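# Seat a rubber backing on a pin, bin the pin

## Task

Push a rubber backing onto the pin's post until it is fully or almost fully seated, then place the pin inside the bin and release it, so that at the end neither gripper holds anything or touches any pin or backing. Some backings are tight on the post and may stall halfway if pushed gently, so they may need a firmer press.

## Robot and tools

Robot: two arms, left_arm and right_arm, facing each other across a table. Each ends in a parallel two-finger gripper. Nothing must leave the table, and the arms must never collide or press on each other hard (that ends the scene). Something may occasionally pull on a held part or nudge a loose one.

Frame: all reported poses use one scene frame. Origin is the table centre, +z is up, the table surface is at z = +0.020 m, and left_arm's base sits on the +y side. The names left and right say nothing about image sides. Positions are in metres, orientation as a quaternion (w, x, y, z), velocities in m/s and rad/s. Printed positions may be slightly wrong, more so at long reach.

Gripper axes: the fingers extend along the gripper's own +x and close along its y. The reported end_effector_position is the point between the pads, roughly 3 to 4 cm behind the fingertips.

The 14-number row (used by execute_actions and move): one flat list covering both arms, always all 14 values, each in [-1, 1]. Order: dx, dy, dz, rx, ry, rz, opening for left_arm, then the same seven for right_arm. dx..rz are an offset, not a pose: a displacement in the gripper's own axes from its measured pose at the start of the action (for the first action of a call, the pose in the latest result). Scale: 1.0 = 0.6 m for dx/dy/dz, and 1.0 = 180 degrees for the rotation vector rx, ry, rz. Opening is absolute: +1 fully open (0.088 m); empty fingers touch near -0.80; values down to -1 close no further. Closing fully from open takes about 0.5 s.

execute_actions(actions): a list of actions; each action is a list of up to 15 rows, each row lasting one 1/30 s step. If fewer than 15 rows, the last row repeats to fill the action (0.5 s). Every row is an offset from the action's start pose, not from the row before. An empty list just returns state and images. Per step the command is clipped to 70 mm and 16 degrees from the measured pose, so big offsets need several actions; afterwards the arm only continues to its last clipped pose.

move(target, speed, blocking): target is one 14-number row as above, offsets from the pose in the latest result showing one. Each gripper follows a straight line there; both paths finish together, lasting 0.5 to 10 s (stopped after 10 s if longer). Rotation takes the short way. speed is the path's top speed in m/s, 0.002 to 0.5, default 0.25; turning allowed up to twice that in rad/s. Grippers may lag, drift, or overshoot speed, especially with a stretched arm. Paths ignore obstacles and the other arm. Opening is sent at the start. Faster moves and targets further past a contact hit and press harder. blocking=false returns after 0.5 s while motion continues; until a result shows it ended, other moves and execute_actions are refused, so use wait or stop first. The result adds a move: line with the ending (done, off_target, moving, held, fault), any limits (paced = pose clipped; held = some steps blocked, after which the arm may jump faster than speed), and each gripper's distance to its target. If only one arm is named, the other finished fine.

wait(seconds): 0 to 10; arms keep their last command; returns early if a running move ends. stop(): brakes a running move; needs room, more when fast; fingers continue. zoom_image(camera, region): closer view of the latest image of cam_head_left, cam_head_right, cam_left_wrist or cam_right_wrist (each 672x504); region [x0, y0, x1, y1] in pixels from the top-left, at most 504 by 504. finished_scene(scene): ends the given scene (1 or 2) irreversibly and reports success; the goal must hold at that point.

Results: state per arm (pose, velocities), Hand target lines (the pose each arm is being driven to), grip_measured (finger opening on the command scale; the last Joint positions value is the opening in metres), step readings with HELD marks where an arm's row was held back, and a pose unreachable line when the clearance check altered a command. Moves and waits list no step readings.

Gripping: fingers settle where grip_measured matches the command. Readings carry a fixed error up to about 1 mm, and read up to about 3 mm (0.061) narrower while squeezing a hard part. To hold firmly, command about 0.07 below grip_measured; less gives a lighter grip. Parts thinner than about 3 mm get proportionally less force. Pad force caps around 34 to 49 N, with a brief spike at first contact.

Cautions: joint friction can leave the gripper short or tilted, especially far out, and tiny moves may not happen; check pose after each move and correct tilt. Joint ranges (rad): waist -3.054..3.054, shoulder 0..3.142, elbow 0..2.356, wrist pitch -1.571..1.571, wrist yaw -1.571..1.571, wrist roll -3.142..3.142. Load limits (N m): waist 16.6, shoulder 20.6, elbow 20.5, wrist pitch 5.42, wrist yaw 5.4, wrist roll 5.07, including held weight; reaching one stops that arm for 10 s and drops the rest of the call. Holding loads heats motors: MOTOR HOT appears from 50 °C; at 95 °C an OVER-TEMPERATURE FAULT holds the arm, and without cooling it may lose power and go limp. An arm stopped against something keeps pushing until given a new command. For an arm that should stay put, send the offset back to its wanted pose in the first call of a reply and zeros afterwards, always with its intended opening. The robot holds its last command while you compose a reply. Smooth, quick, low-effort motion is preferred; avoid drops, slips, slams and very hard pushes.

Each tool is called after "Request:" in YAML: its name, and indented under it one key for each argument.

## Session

Request:
execute_actions:
  actions: []

Scene clock: 0.00 s.
left_arm: end_effector_position=(+0.2221, +0.2567, +0.3859) grip_measured=+0.985 end_effector_quat_wxyz=(+0.722, +0.333, +0.127, -0.594) end_effector_velocity=(-0.002, +0.000, -0.002) end_effector_angular_velocity=(+0.006, +0.008, +0.003) | right_arm: end_effector_position=(-0.3038, -0.3459, +0.1995) grip_measured=+0.982 end_effector_quat_wxyz=(+0.275, +0.020, +0.738, -0.616) end_effector_velocity=(+0.001, +0.001, +0.005) end_effector_angular_velocity=(-0.013, +0.013, +0.008)
Joint positions: left_arm=[ 1.167  0.973  1.203 -0.925  0.445  0.761  0.087] | right_arm=[ 0.579  2.081  1.134  0.394 -0.61  -2.012  0.087]
Joint velocities: left_arm=[-0.007 -0.002 -0.002 -0.007 -0.007 -0.007 -0.   ] | right_arm=[-0.007 -0.007 -0.002  0.007 -0.022  0.007 -0.   ]
Heat: left arm: hottest wrist pitch 33 °C (+0.0 °C/min); right arm: hottest shoulder 35 °C (+0.0 °C/min).
Hand target (left_arm): +0.222, +0.257, +0.386; +0.722, +0.333, +0.127, -0.594
Hand target (right_arm): -0.304, -0.346, +0.200; +0.275, +0.020, +0.738, -0.616

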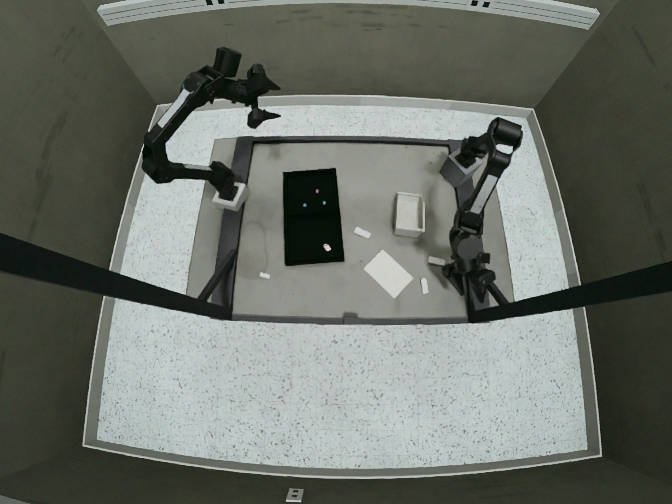

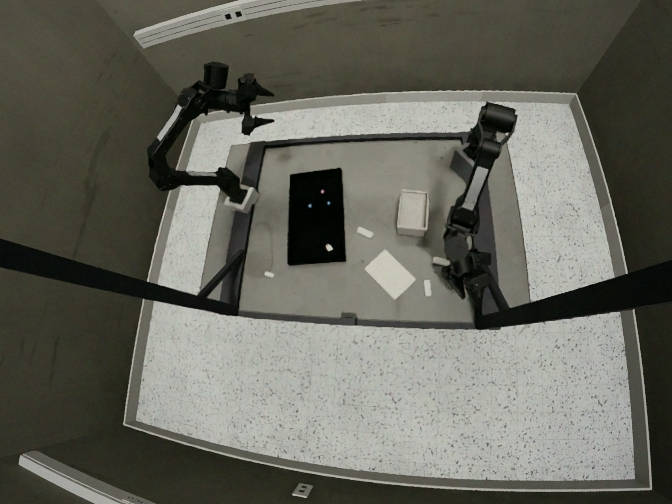

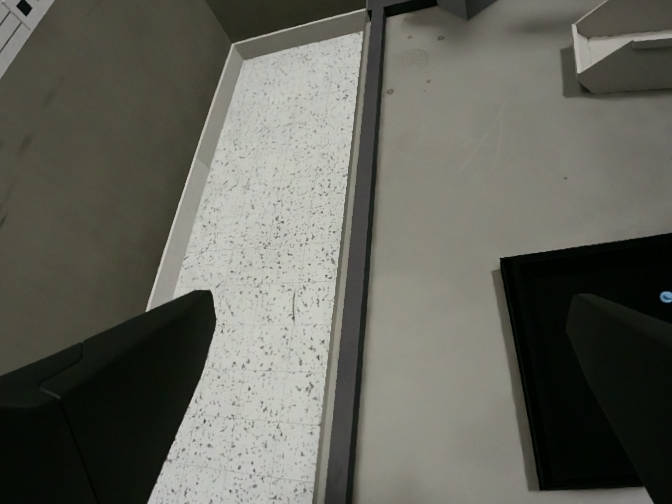

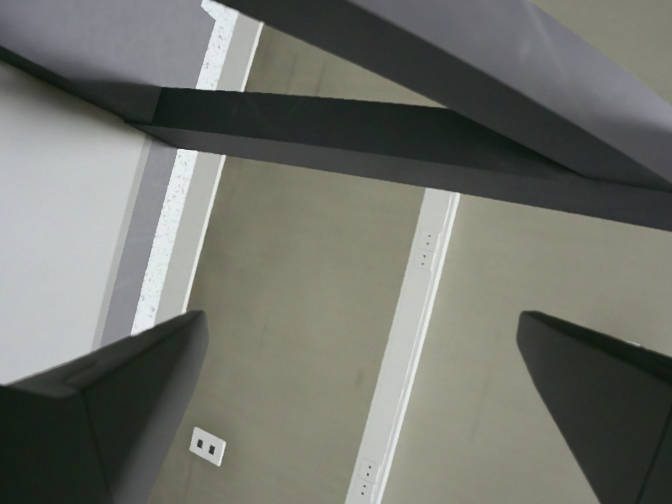

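Request:
zoom_image:
  camera: "cam_head_left"
  region: [270, 160, 360, 275]

Request:
zoom_image:
  camera: "cam_head_right"
  region: [310, 232, 346, 262]

Region (270, 160, 360, 275) of cam_head_left's 672x504 image, scaled by 4.383, with more detail than that image has; it fills the left 394 columns of this view, and the rest is white.

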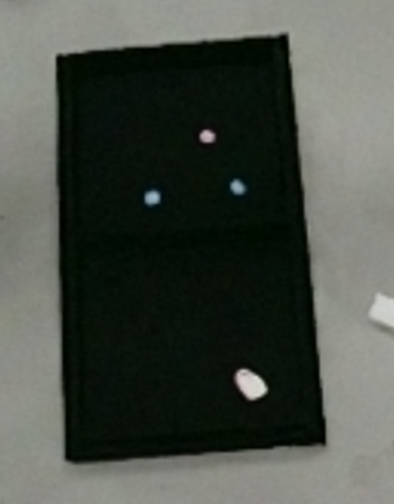

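Region (310, 232, 346, 262) of cam_head_right's 672x504 image, scaled by 14.000, with more detail than that image has.

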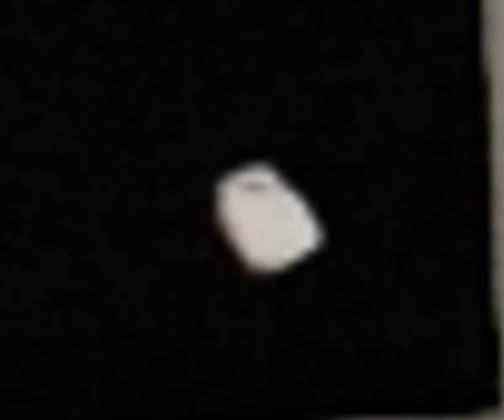

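Request:
move:
  target: [0.2855,-0.698,0.0245,0.1146,0.2501,-0.1752,-0.45,-0.369,0.092,-0.078,0.325,0.223,-0.186,-0.2]
  speed: 0.4

Scene clock: 91.33 s.
left_arm: end_effector_position=(-0.1346, +0.0846, +0.1689) grip_measured=-0.447 end_effector_quat_wxyz=(+0.366, +0.596, +0.361, -0.616) end_effector_velocity=(+0.005, +0.004, -0.008) end_effector_angular_velocity=(+0.026, -0.039, -0.009) | right_arm: end_effector_position=(-0.1162, -0.2221, +0.2486) grip_measured=-0.198 end_effector_quat_wxyz=(+0.200, -0.140, -0.377, +0.894) end_effector_velocity=(+0.000, -0.000, +0.002) end_effector_angular_velocity=(+0.010, +0.003, +0.006)
Joint positions: left_arm=[-0.2    2.196  1.914 -1.261  0.01   0.008  0.017] | right_arm=[ 0.265  1.683  0.341  1.24  -0.168 -0.84   0.029]
Joint velocities: left_arm=[-0.002  0.017 -0.002 -0.022 -0.022  0.007  0.   ] | right_arm=[-0.002 -0.002 -0.002  0.007 -0.007 -0.007 -0.   ]
Heat: left arm: hottest wrist pitch 36 °C (+1.0 °C/min); right arm: hottest shoulder 49 °C (+6.1 °C/min).
Hand target (left_arm): -0.137, +0.083, +0.167; +0.365, +0.596, +0.364, -0.616
Hand target (right_arm): -0.114, -0.222, +0.248; +0.202, -0.143, -0.375, +0.894
Off the commanded pose (left_arm): 0.010 m, 2 deg.
Off the commanded pose (right_arm): 0.003 m, 1 deg.
move: off_target (left_arm)

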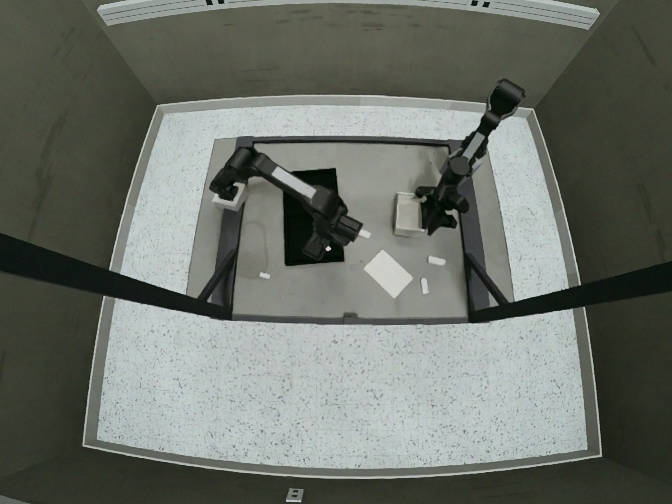

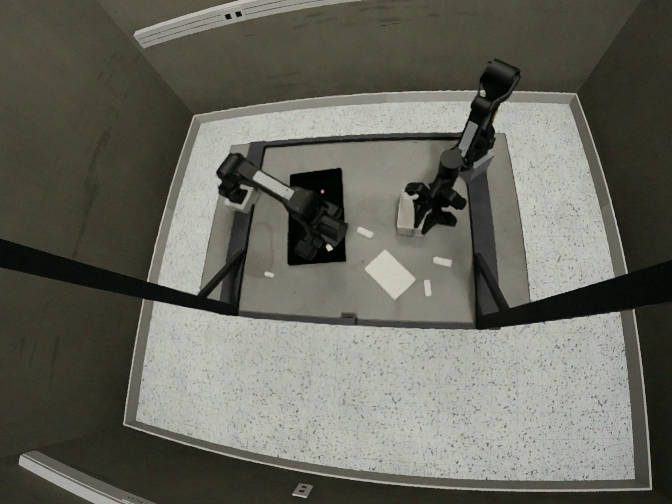

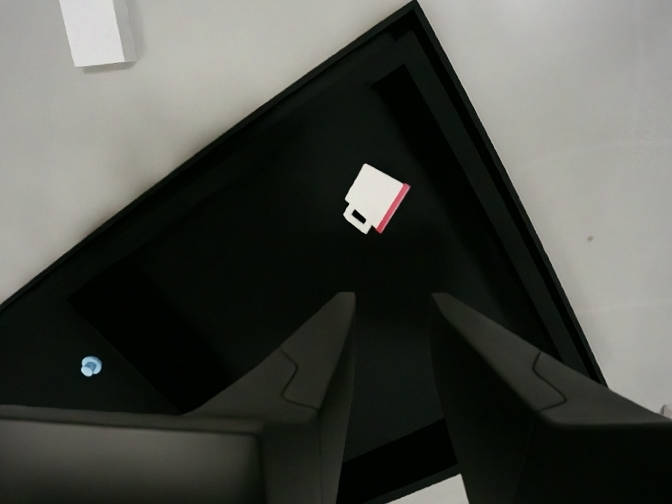

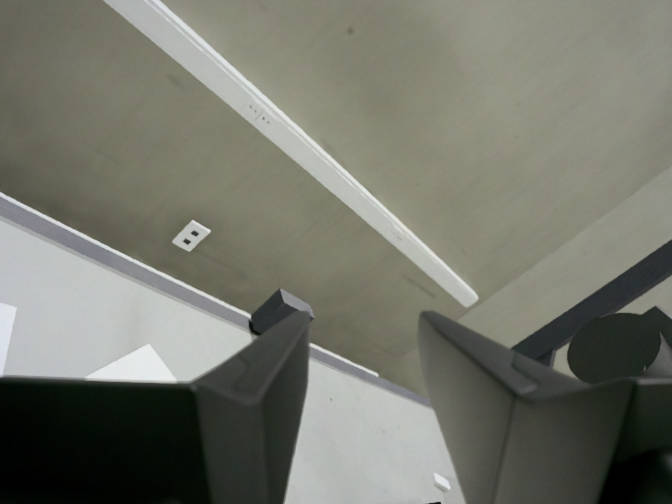

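Request:
zoom_image:
  camera: "cam_left_wrist"
  region: [325, 150, 425, 250]

Region (325, 150, 425, 250) of cam_left_wrist's 672x504 image, scaled by 5.040, with more detail than that image has.

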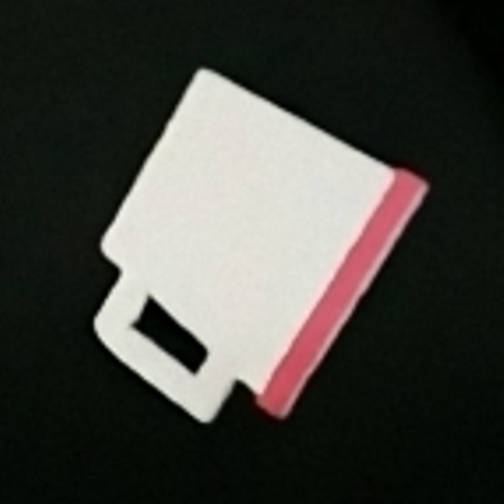

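Request:
zoom_image:
  camera: "cam_head_left"
  region: [310, 232, 346, 262]

Region (310, 232, 346, 262) of cam_head_left's 672x504 image, scaled by 14.000, with more detail than that image has.

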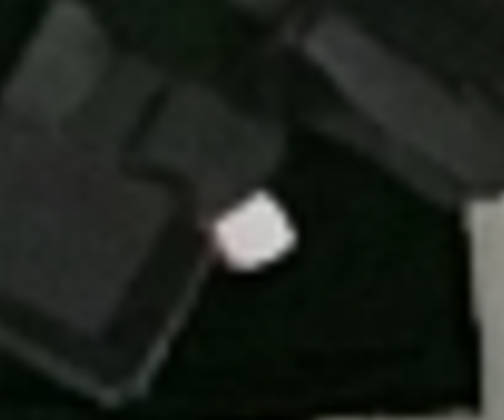

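Request:
move:
  target: [0.1043,-0.0792,-0.038,-0.3063,-0.1958,0.119,-0.05,-0.1663,-0.125,-0.3526,0.325,0.2273,-0.1883,-0.2]
  speed: 0.45

Scene clock: 213.43 s.
left_arm: end_effector_position=(-0.1678, +0.1267, +0.1108) grip_measured=-0.053 end_effector_quat_wxyz=(+0.783, +0.210, +0.371, -0.454) end_effector_velocity=(+0.002, +0.002, -0.001) end_effector_angular_velocity=(+0.001, -0.010, +0.005) | right_arm: end_effector_position=(+0.0745, -0.0934, +0.1675) grip_measured=-0.198 end_effector_quat_wxyz=(+0.586, -0.207, +0.162, +0.767) end_effector_velocity=(+0.003, -0.002, -0.005) end_effector_angular_velocity=(-0.029, -0.015, +0.003)
Joint positions: left_arm=[-0.55   2.079  1.339 -0.65  -0.669 -1.297  0.036] | right_arm=[-0.25   1.671  0.389  0.746  0.117  0.076  0.029]
Joint velocities: left_arm=[-0.002  0.002 -0.002 -0.007 -0.007 -0.007  0.   ] | right_arm=[-0.007 -0.002  0.002 -0.037 -0.007 -0.007 -0.   ]
Heat: left arm: hottest shoulder 37 °C (+2.0 °C/min); right arm: hottest shoulder 39 °C (-2.0 °C/min).
Hand target (left_arm): -0.169, +0.127, +0.108; +0.784, +0.212, +0.369, -0.452
Hand target (right_arm): +0.075, -0.091, +0.170; +0.588, -0.204, +0.162, +0.766
Off the commanded pose (left_arm): 0.005 m, 1 deg.
Off the commanded pose (right_arm): 0.004 m, 1 deg.
move: done

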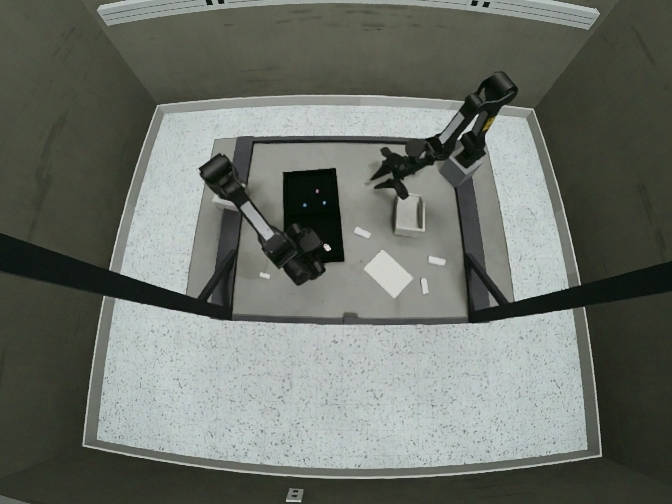

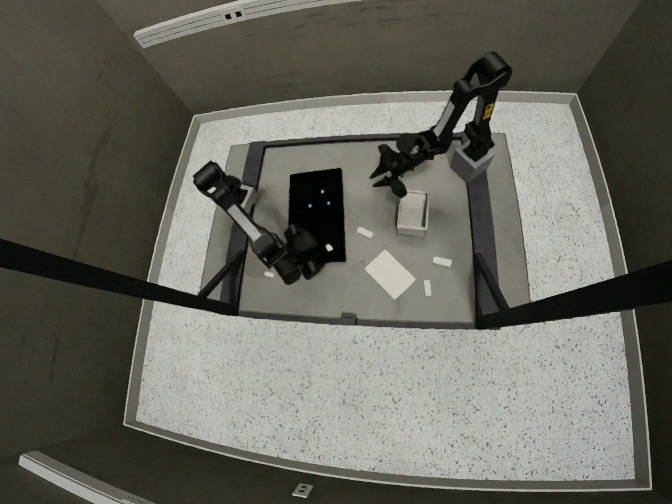

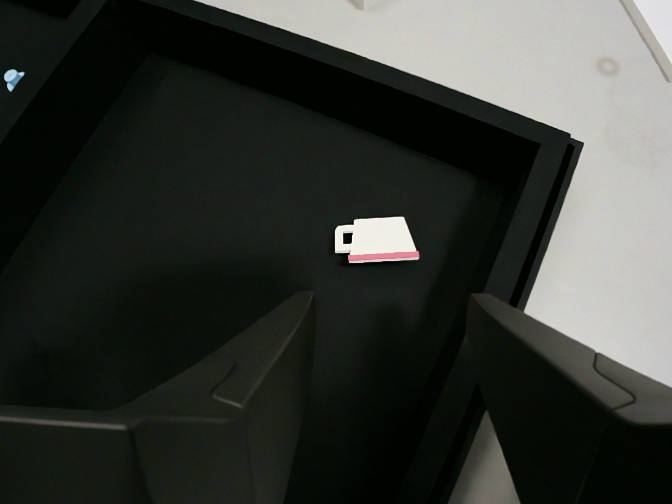

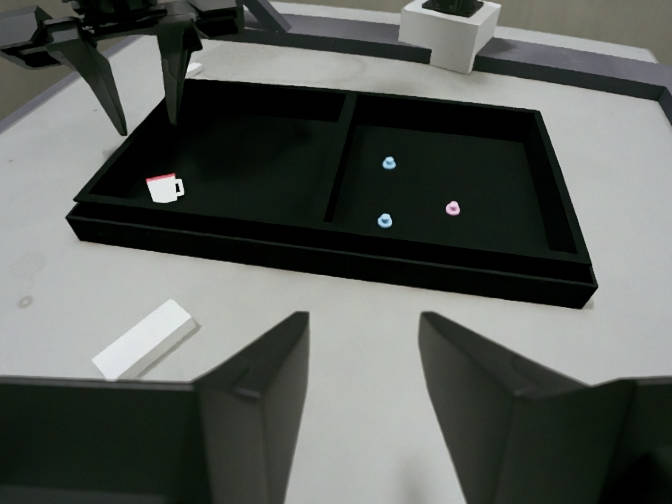

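Request:
move:
  target: [0.062,0.005,0,0,0,0,-0.05,0,0,0,0,0,0,-0.2]
  speed: 0.12

Scene clock: 233.57 s.
left_arm: end_effector_position=(-0.1556, +0.1051, +0.0926) grip_measured=-0.053 end_effector_quat_wxyz=(+0.784, +0.197, +0.371, -0.457) end_effector_velocity=(+0.000, +0.001, +0.000) end_effector_angular_velocity=(-0.004, -0.008, -0.006) | right_arm: end_effector_position=(+0.0746, -0.0933, +0.1674) grip_measured=-0.198 end_effector_quat_wxyz=(+0.586, -0.207, +0.162, +0.766) end_effector_velocity=(-0.001, -0.004, -0.005) end_effector_angular_velocity=(-0.018, -0.002, +0.020)
Joint positions: left_arm=[-0.49   2.116  1.305 -0.511 -0.665 -1.227  0.036] | right_arm=[-0.25   1.671  0.389  0.745  0.117  0.076  0.029]
Joint velocities: left_arm=[-0.002 -0.002 -0.007  0.007 -0.007  0.007 -0.   ] | right_arm=[-0.002  0.002 -0.007 -0.007 -0.022 -0.007  0.   ]
Heat: left arm: hottest shoulder 36 °C (+0.0 °C/min); right arm: hottest shoulder 39 °C (-2.0 °C/min).
Hand target (left_arm): -0.153, +0.108, +0.082; +0.783, +0.210, +0.371, -0.453
Hand target (right_arm): +0.075, -0.093, +0.167; +0.586, -0.207, +0.162, +0.767
Off the commanded pose (left_arm): 0.011 m, 1 deg.
Off the commanded pose (right_arm): 0.000 m, 0 deg.
move: off_target (left_arm)

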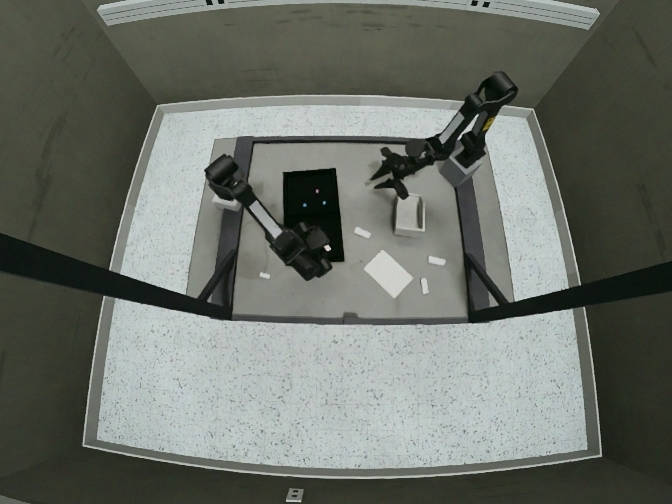

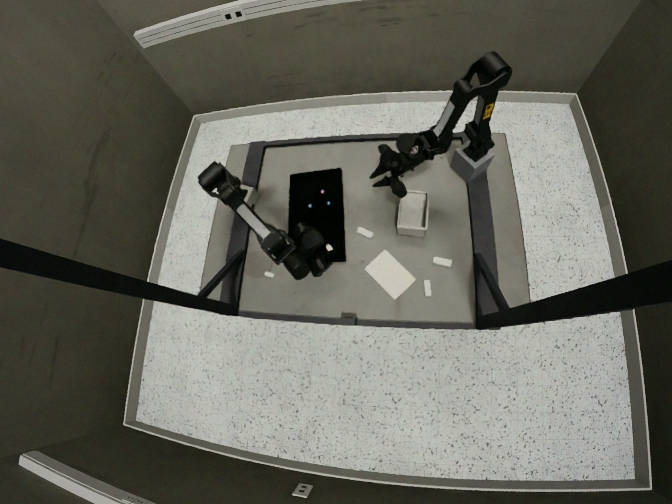

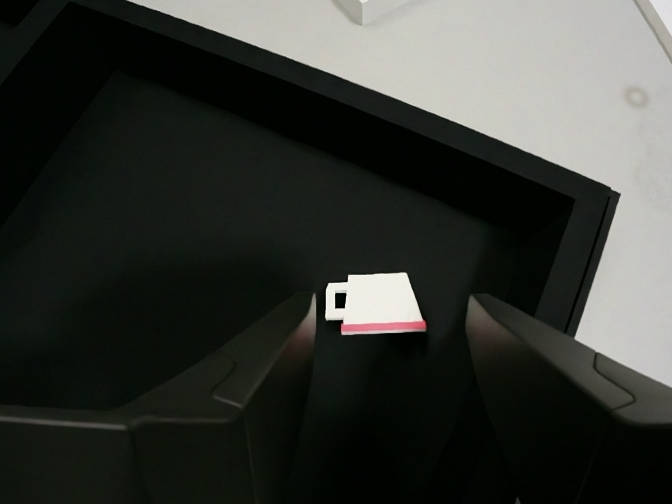

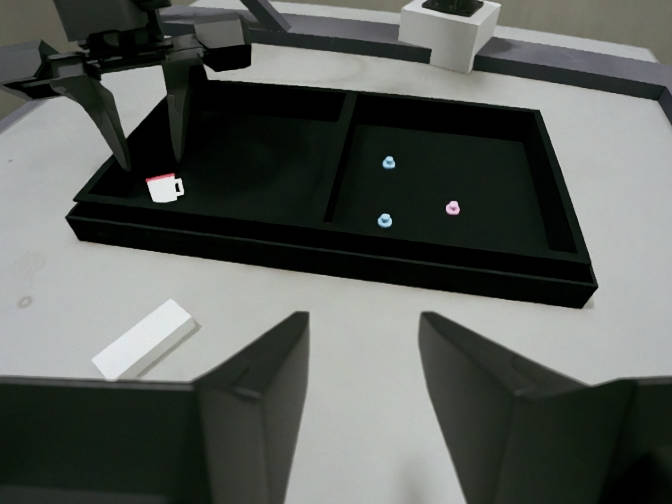

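Request:
move:
  target: [0.046,0.0139,-0.0215,0.0057,0.0046,0.0047,-0.05,0,0,0,0,0,0,-0.2]
  speed: 0.06

Scene clock: 267.63 s.
left_arm: end_effector_position=(-0.1526, +0.0950, +0.0881) grip_measured=-0.053 end_effector_quat_wxyz=(+0.783, +0.179, +0.372, -0.465) end_effector_velocity=(-0.000, -0.001, +0.000) end_effector_angular_velocity=(-0.003, +0.014, +0.006) | right_arm: end_effector_position=(+0.0746, -0.0933, +0.1674) grip_measured=-0.198 end_effector_quat_wxyz=(+0.586, -0.207, +0.162, +0.766) end_effector_velocity=(-0.001, -0.004, -0.004) end_effector_angular_velocity=(-0.026, +0.008, +0.013)
Joint positions: left_arm=[-0.469  2.123  1.28  -0.422 -0.667 -1.199  0.036] | right_arm=[-0.25   1.671  0.389  0.745  0.117  0.076  0.029]
Joint velocities: left_arm=[ 0.002 -0.002 -0.002  0.007  0.007 -0.007 -0.   ] | right_arm=[-0.002 -0.002 -0.002 -0.022 -0.022  0.007  0.   ]
Heat: left arm: hottest shoulder 35 °C (-2.0 °C/min); right arm: hottest wrist pitch 39 °C (-1.0 °C/min).
Hand target (left_arm): -0.145, +0.103, +0.064; +0.783, +0.210, +0.371, -0.453
Hand target (right_arm): +0.075, -0.093, +0.167; +0.586, -0.207, +0.162, +0.766
Off the commanded pose (left_arm): 0.027 m, 4 deg.
Off the commanded pose (right_arm): 0.000 m, 0 deg.
move: off_target (left_arm)

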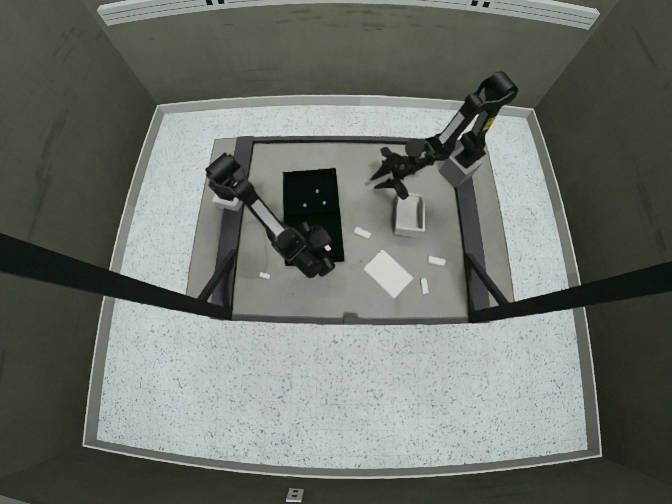

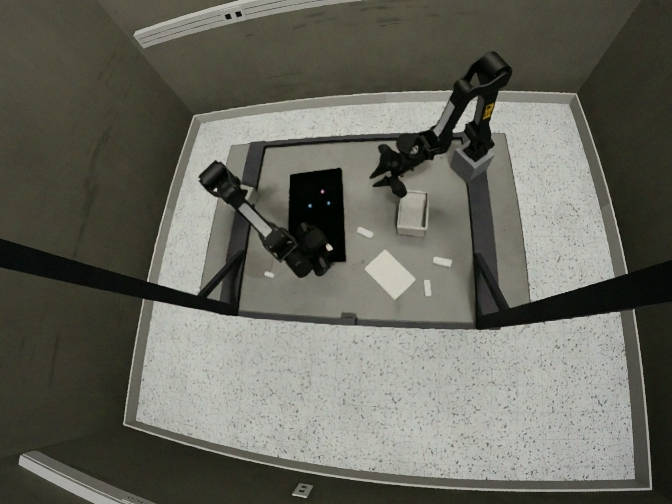

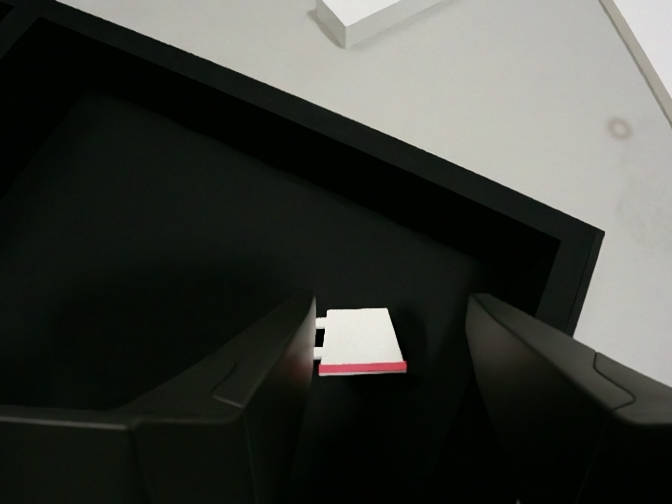

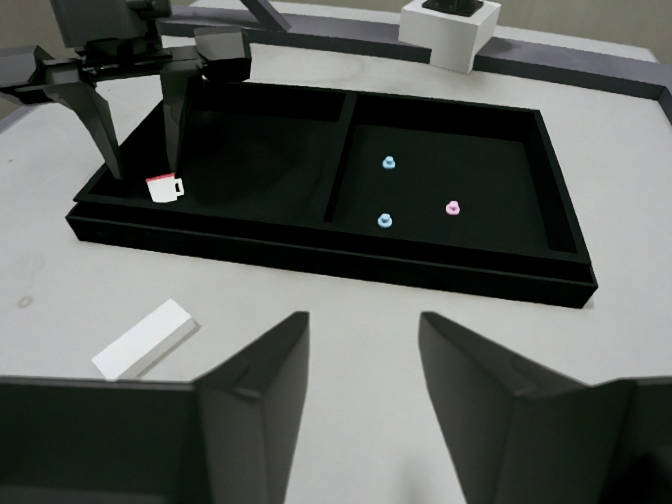

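Request:
move:
  target: [-0.0143,0.0359,0.0478,0.0107,0.1741,0.0184,-0.05,0,0,0,0,0,0,-0.2]
  speed: 0.35

Scene clock: 326.57 s.
left_arm: end_effector_position=(-0.1230, +0.0947, +0.1122) grip_measured=-0.053 end_effector_quat_wxyz=(+0.665, +0.321, +0.554, -0.384) end_effector_velocity=(-0.000, -0.000, +0.003) end_effector_angular_velocity=(+0.003, -0.011, -0.009) | right_arm: end_effector_position=(+0.0746, -0.0933, +0.1674) grip_measured=-0.198 end_effector_quat_wxyz=(+0.586, -0.207, +0.162, +0.766) end_effector_velocity=(-0.001, -0.003, -0.001) end_effector_angular_velocity=(-0.009, +0.001, +0.020)
Joint positions: left_arm=[-0.247  2.125  1.561 -0.916 -0.157 -1.046  0.036] | right_arm=[-0.25   1.671  0.389  0.745  0.117  0.076  0.029]
Joint velocities: left_arm=[-0.002  0.002  0.017 -0.022 -0.007  0.007 -0.   ] | right_arm=[-0.002 -0.007 -0.007 -0.007 -0.022 -0.007 -0.   ]
Heat: left arm: hottest shoulder 32 °C (-3.0 °C/min); right arm: hottest wrist pitch 40 °C (+1.0 °C/min).
Hand target (left_arm): -0.124, +0.092, +0.111; +0.664, +0.321, +0.555, -0.385
Hand target (right_arm): +0.075, -0.093, +0.167; +0.586, -0.207, +0.162, +0.766
Off the commanded pose (left_arm): 0.002 m, 0 deg.
Off the commanded pose (right_arm): 0.000 m, 0 deg.
move: done

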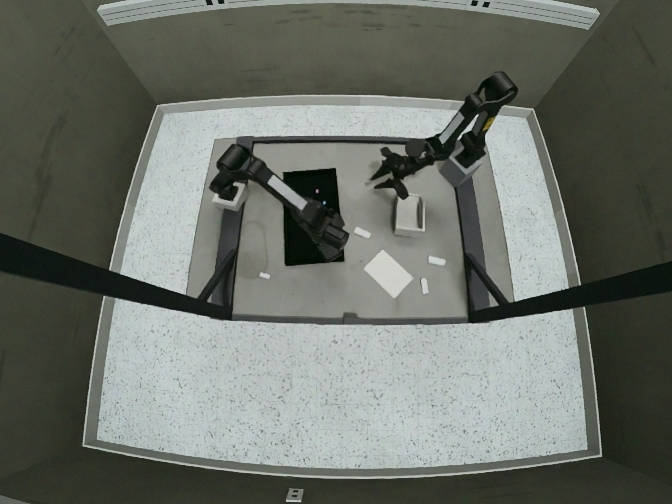

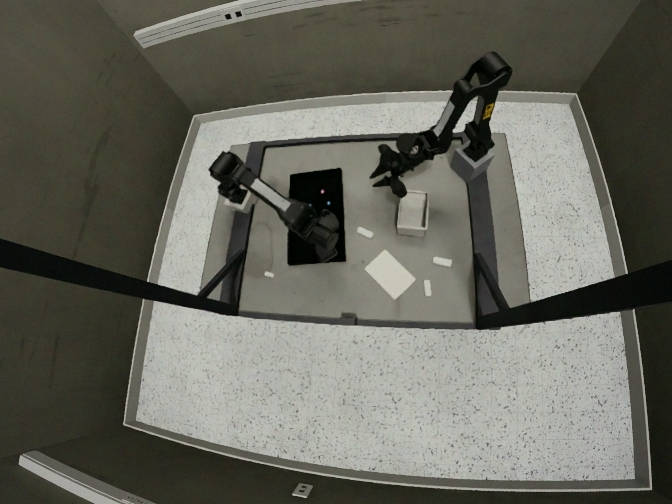

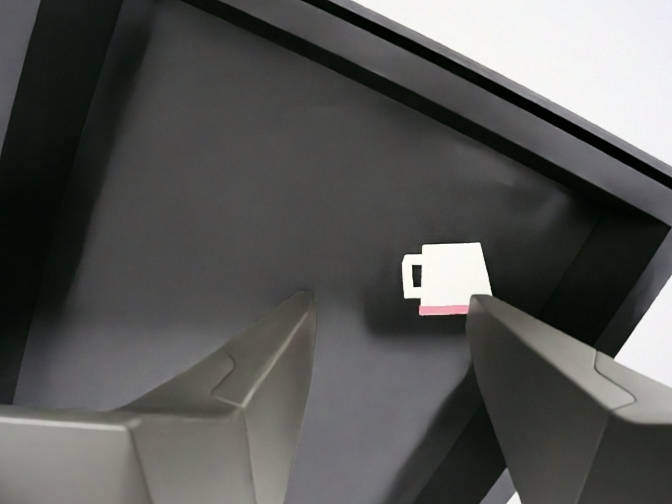

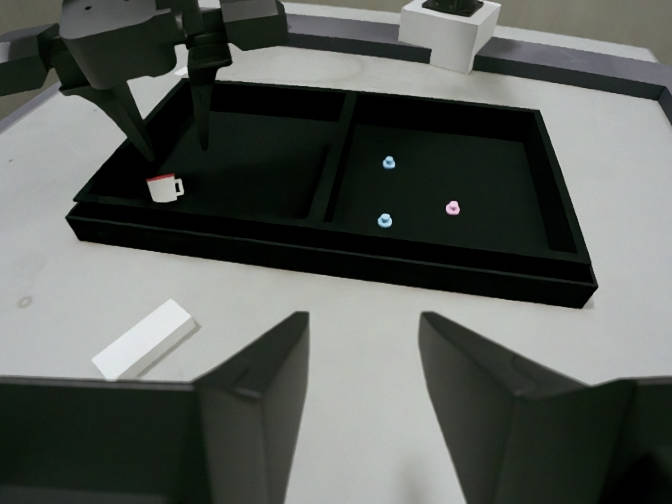

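Request:
execute_actions:
  actions: []

Scene clock: 341.53 s.
left_arm: end_effector_position=(-0.1230, +0.0947, +0.1124) grip_measured=-0.053 end_effector_quat_wxyz=(+0.665, +0.321, +0.554, -0.384) end_effector_velocity=(+0.001, +0.002, +0.000) end_effector_angular_velocity=(+0.009, +0.004, +0.009) | right_arm: end_effector_position=(+0.0746, -0.0933, +0.1674) grip_measured=-0.198 end_effector_quat_wxyz=(+0.586, -0.207, +0.162, +0.766) end_effector_velocity=(+0.002, -0.001, -0.001) end_effector_angular_velocity=(-0.007, -0.006, +0.003)
Joint positions: left_arm=[-0.247  2.125  1.561 -0.917 -0.157 -1.045  0.036] | right_arm=[-0.25   1.671  0.389  0.745  0.117  0.076  0.029]
Joint velocities: left_arm=[ 0.002 -0.002 -0.002 -0.007  0.007 -0.007 -0.001] | right_arm=[-0.007 -0.002 -0.002 -0.007 -0.007 -0.007 -0.   ]
Heat: left arm: hottest shoulder 34 °C (+1.0 °C/min); right arm: hottest wrist pitch 40 °C (+1.0 °C/min).
Hand target (left_arm): -0.124, +0.092, +0.111; +0.664, +0.321, +0.555, -0.385
Hand target (right_arm): +0.075, -0.093, +0.167; +0.586, -0.207, +0.162, +0.766
Off the commanded pose (left_arm): 0.002 m, 0 deg.
Off the commanded pose (right_arm): 0.000 m, 0 deg.

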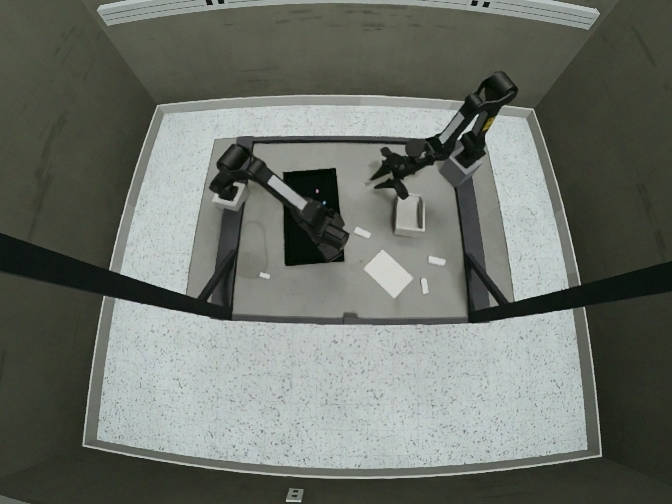

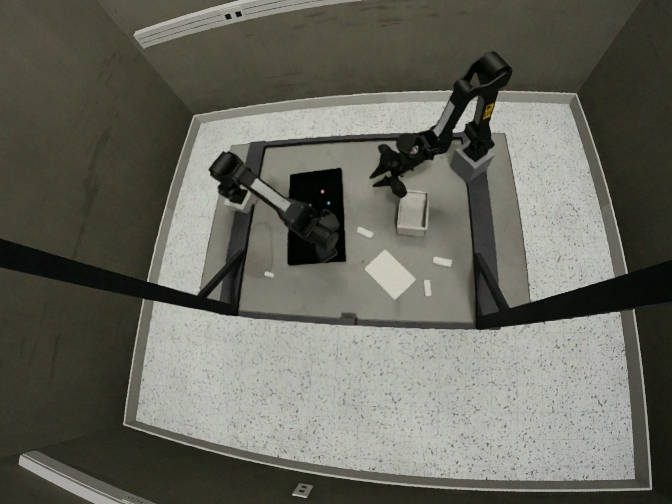

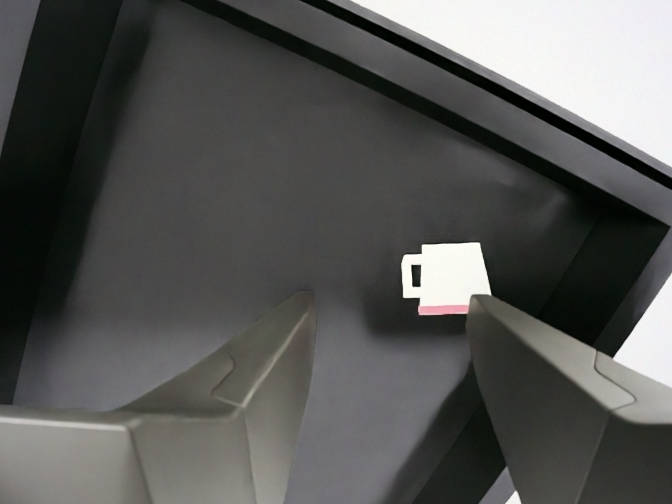

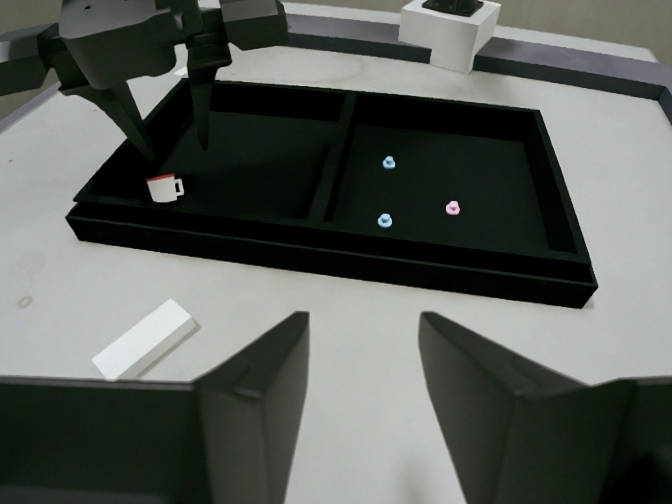

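Request:
move:
  target: [0.0394, 0, -0.007, 0, 0, 0, 0.7, 0, 0, 0, 0, 0, 0, -0.2]
  speed: 0.05

Scene clock: 376.87 s.
left_arm: end_effector_position=(-0.1249, +0.0914, +0.0956) grip_measured=+0.697 end_effector_quat_wxyz=(+0.665, +0.313, +0.554, -0.391) end_effector_velocity=(-0.001, +0.003, +0.000) end_effector_angular_velocity=(+0.009, +0.004, +0.004) | right_arm: end_effector_position=(+0.0746, -0.0933, +0.1674) grip_measured=-0.198 end_effector_quat_wxyz=(+0.586, -0.207, +0.162, +0.766) end_effector_velocity=(-0.002, -0.000, +0.000) end_effector_angular_velocity=(-0.005, +0.009, +0.005)
Joint positions: left_arm=[-0.247  2.147  1.523 -0.837 -0.157 -1.045  0.073] | right_arm=[-0.25   1.671  0.389  0.745  0.117  0.076  0.029]
Joint velocities: left_arm=[-0.002 -0.002 -0.002 -0.007  0.007 -0.007  0.   ] | right_arm=[ 0.002 -0.002  0.002 -0.007 -0.007  0.007 -0.   ]
Heat: left arm: hottest shoulder 37 °C (+6.0 °C/min); right arm: hottest wrist pitch 40 °C (+0.0 °C/min).
Hand target (left_arm): -0.123, +0.095, +0.088; +0.665, +0.321, +0.554, -0.384
Hand target (right_arm): +0.075, -0.093, +0.167; +0.586, -0.207, +0.162, +0.766
Off the commanded pose (left_arm): 0.008 m, 1 deg.
Off the commanded pose (right_arm): 0.000 m, 0 deg.
move: done

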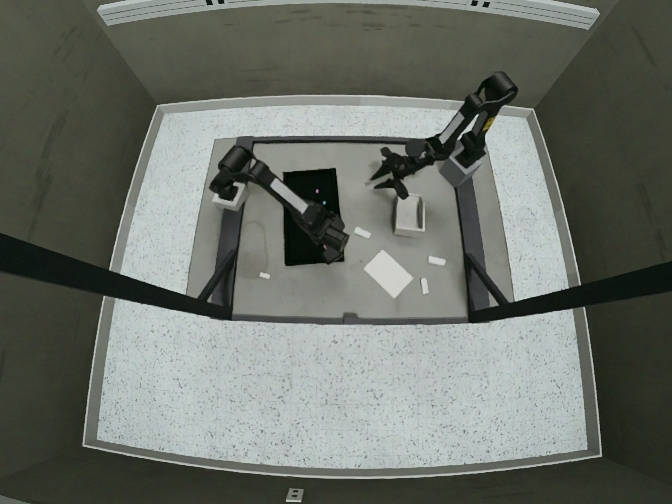

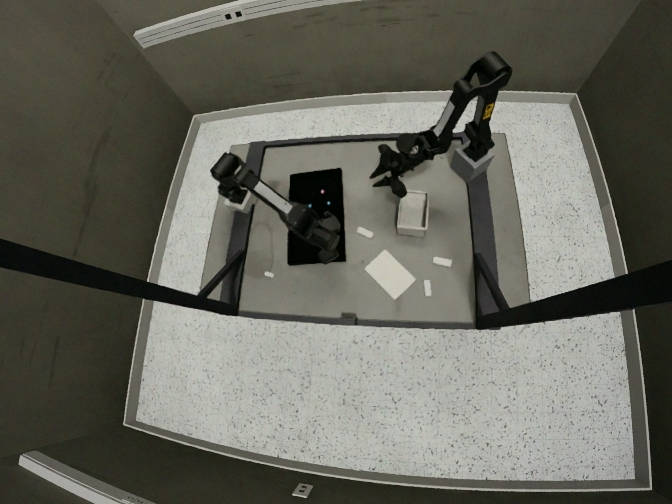

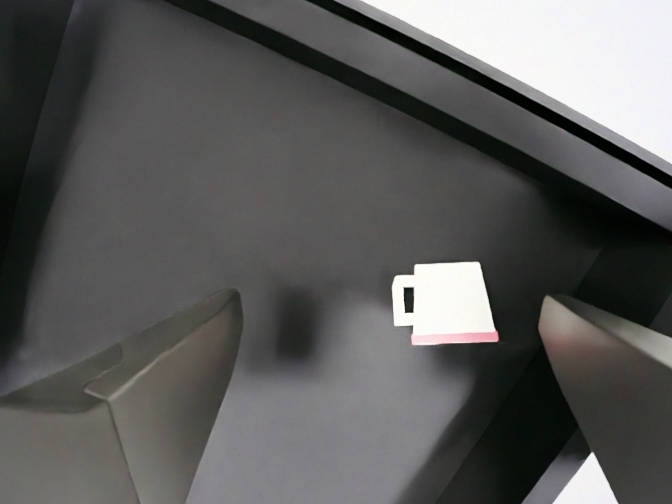

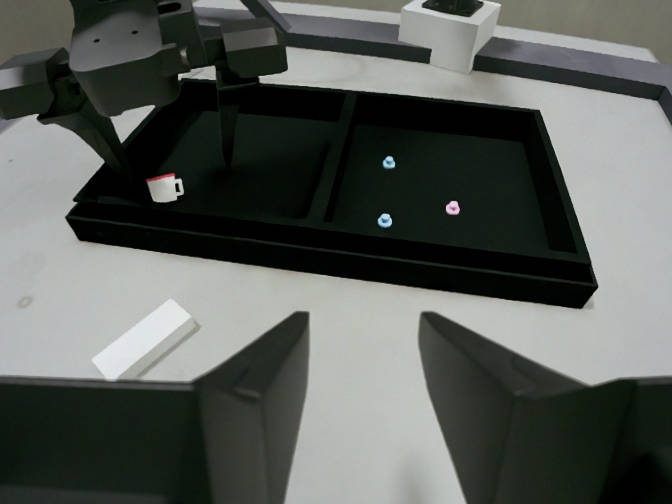

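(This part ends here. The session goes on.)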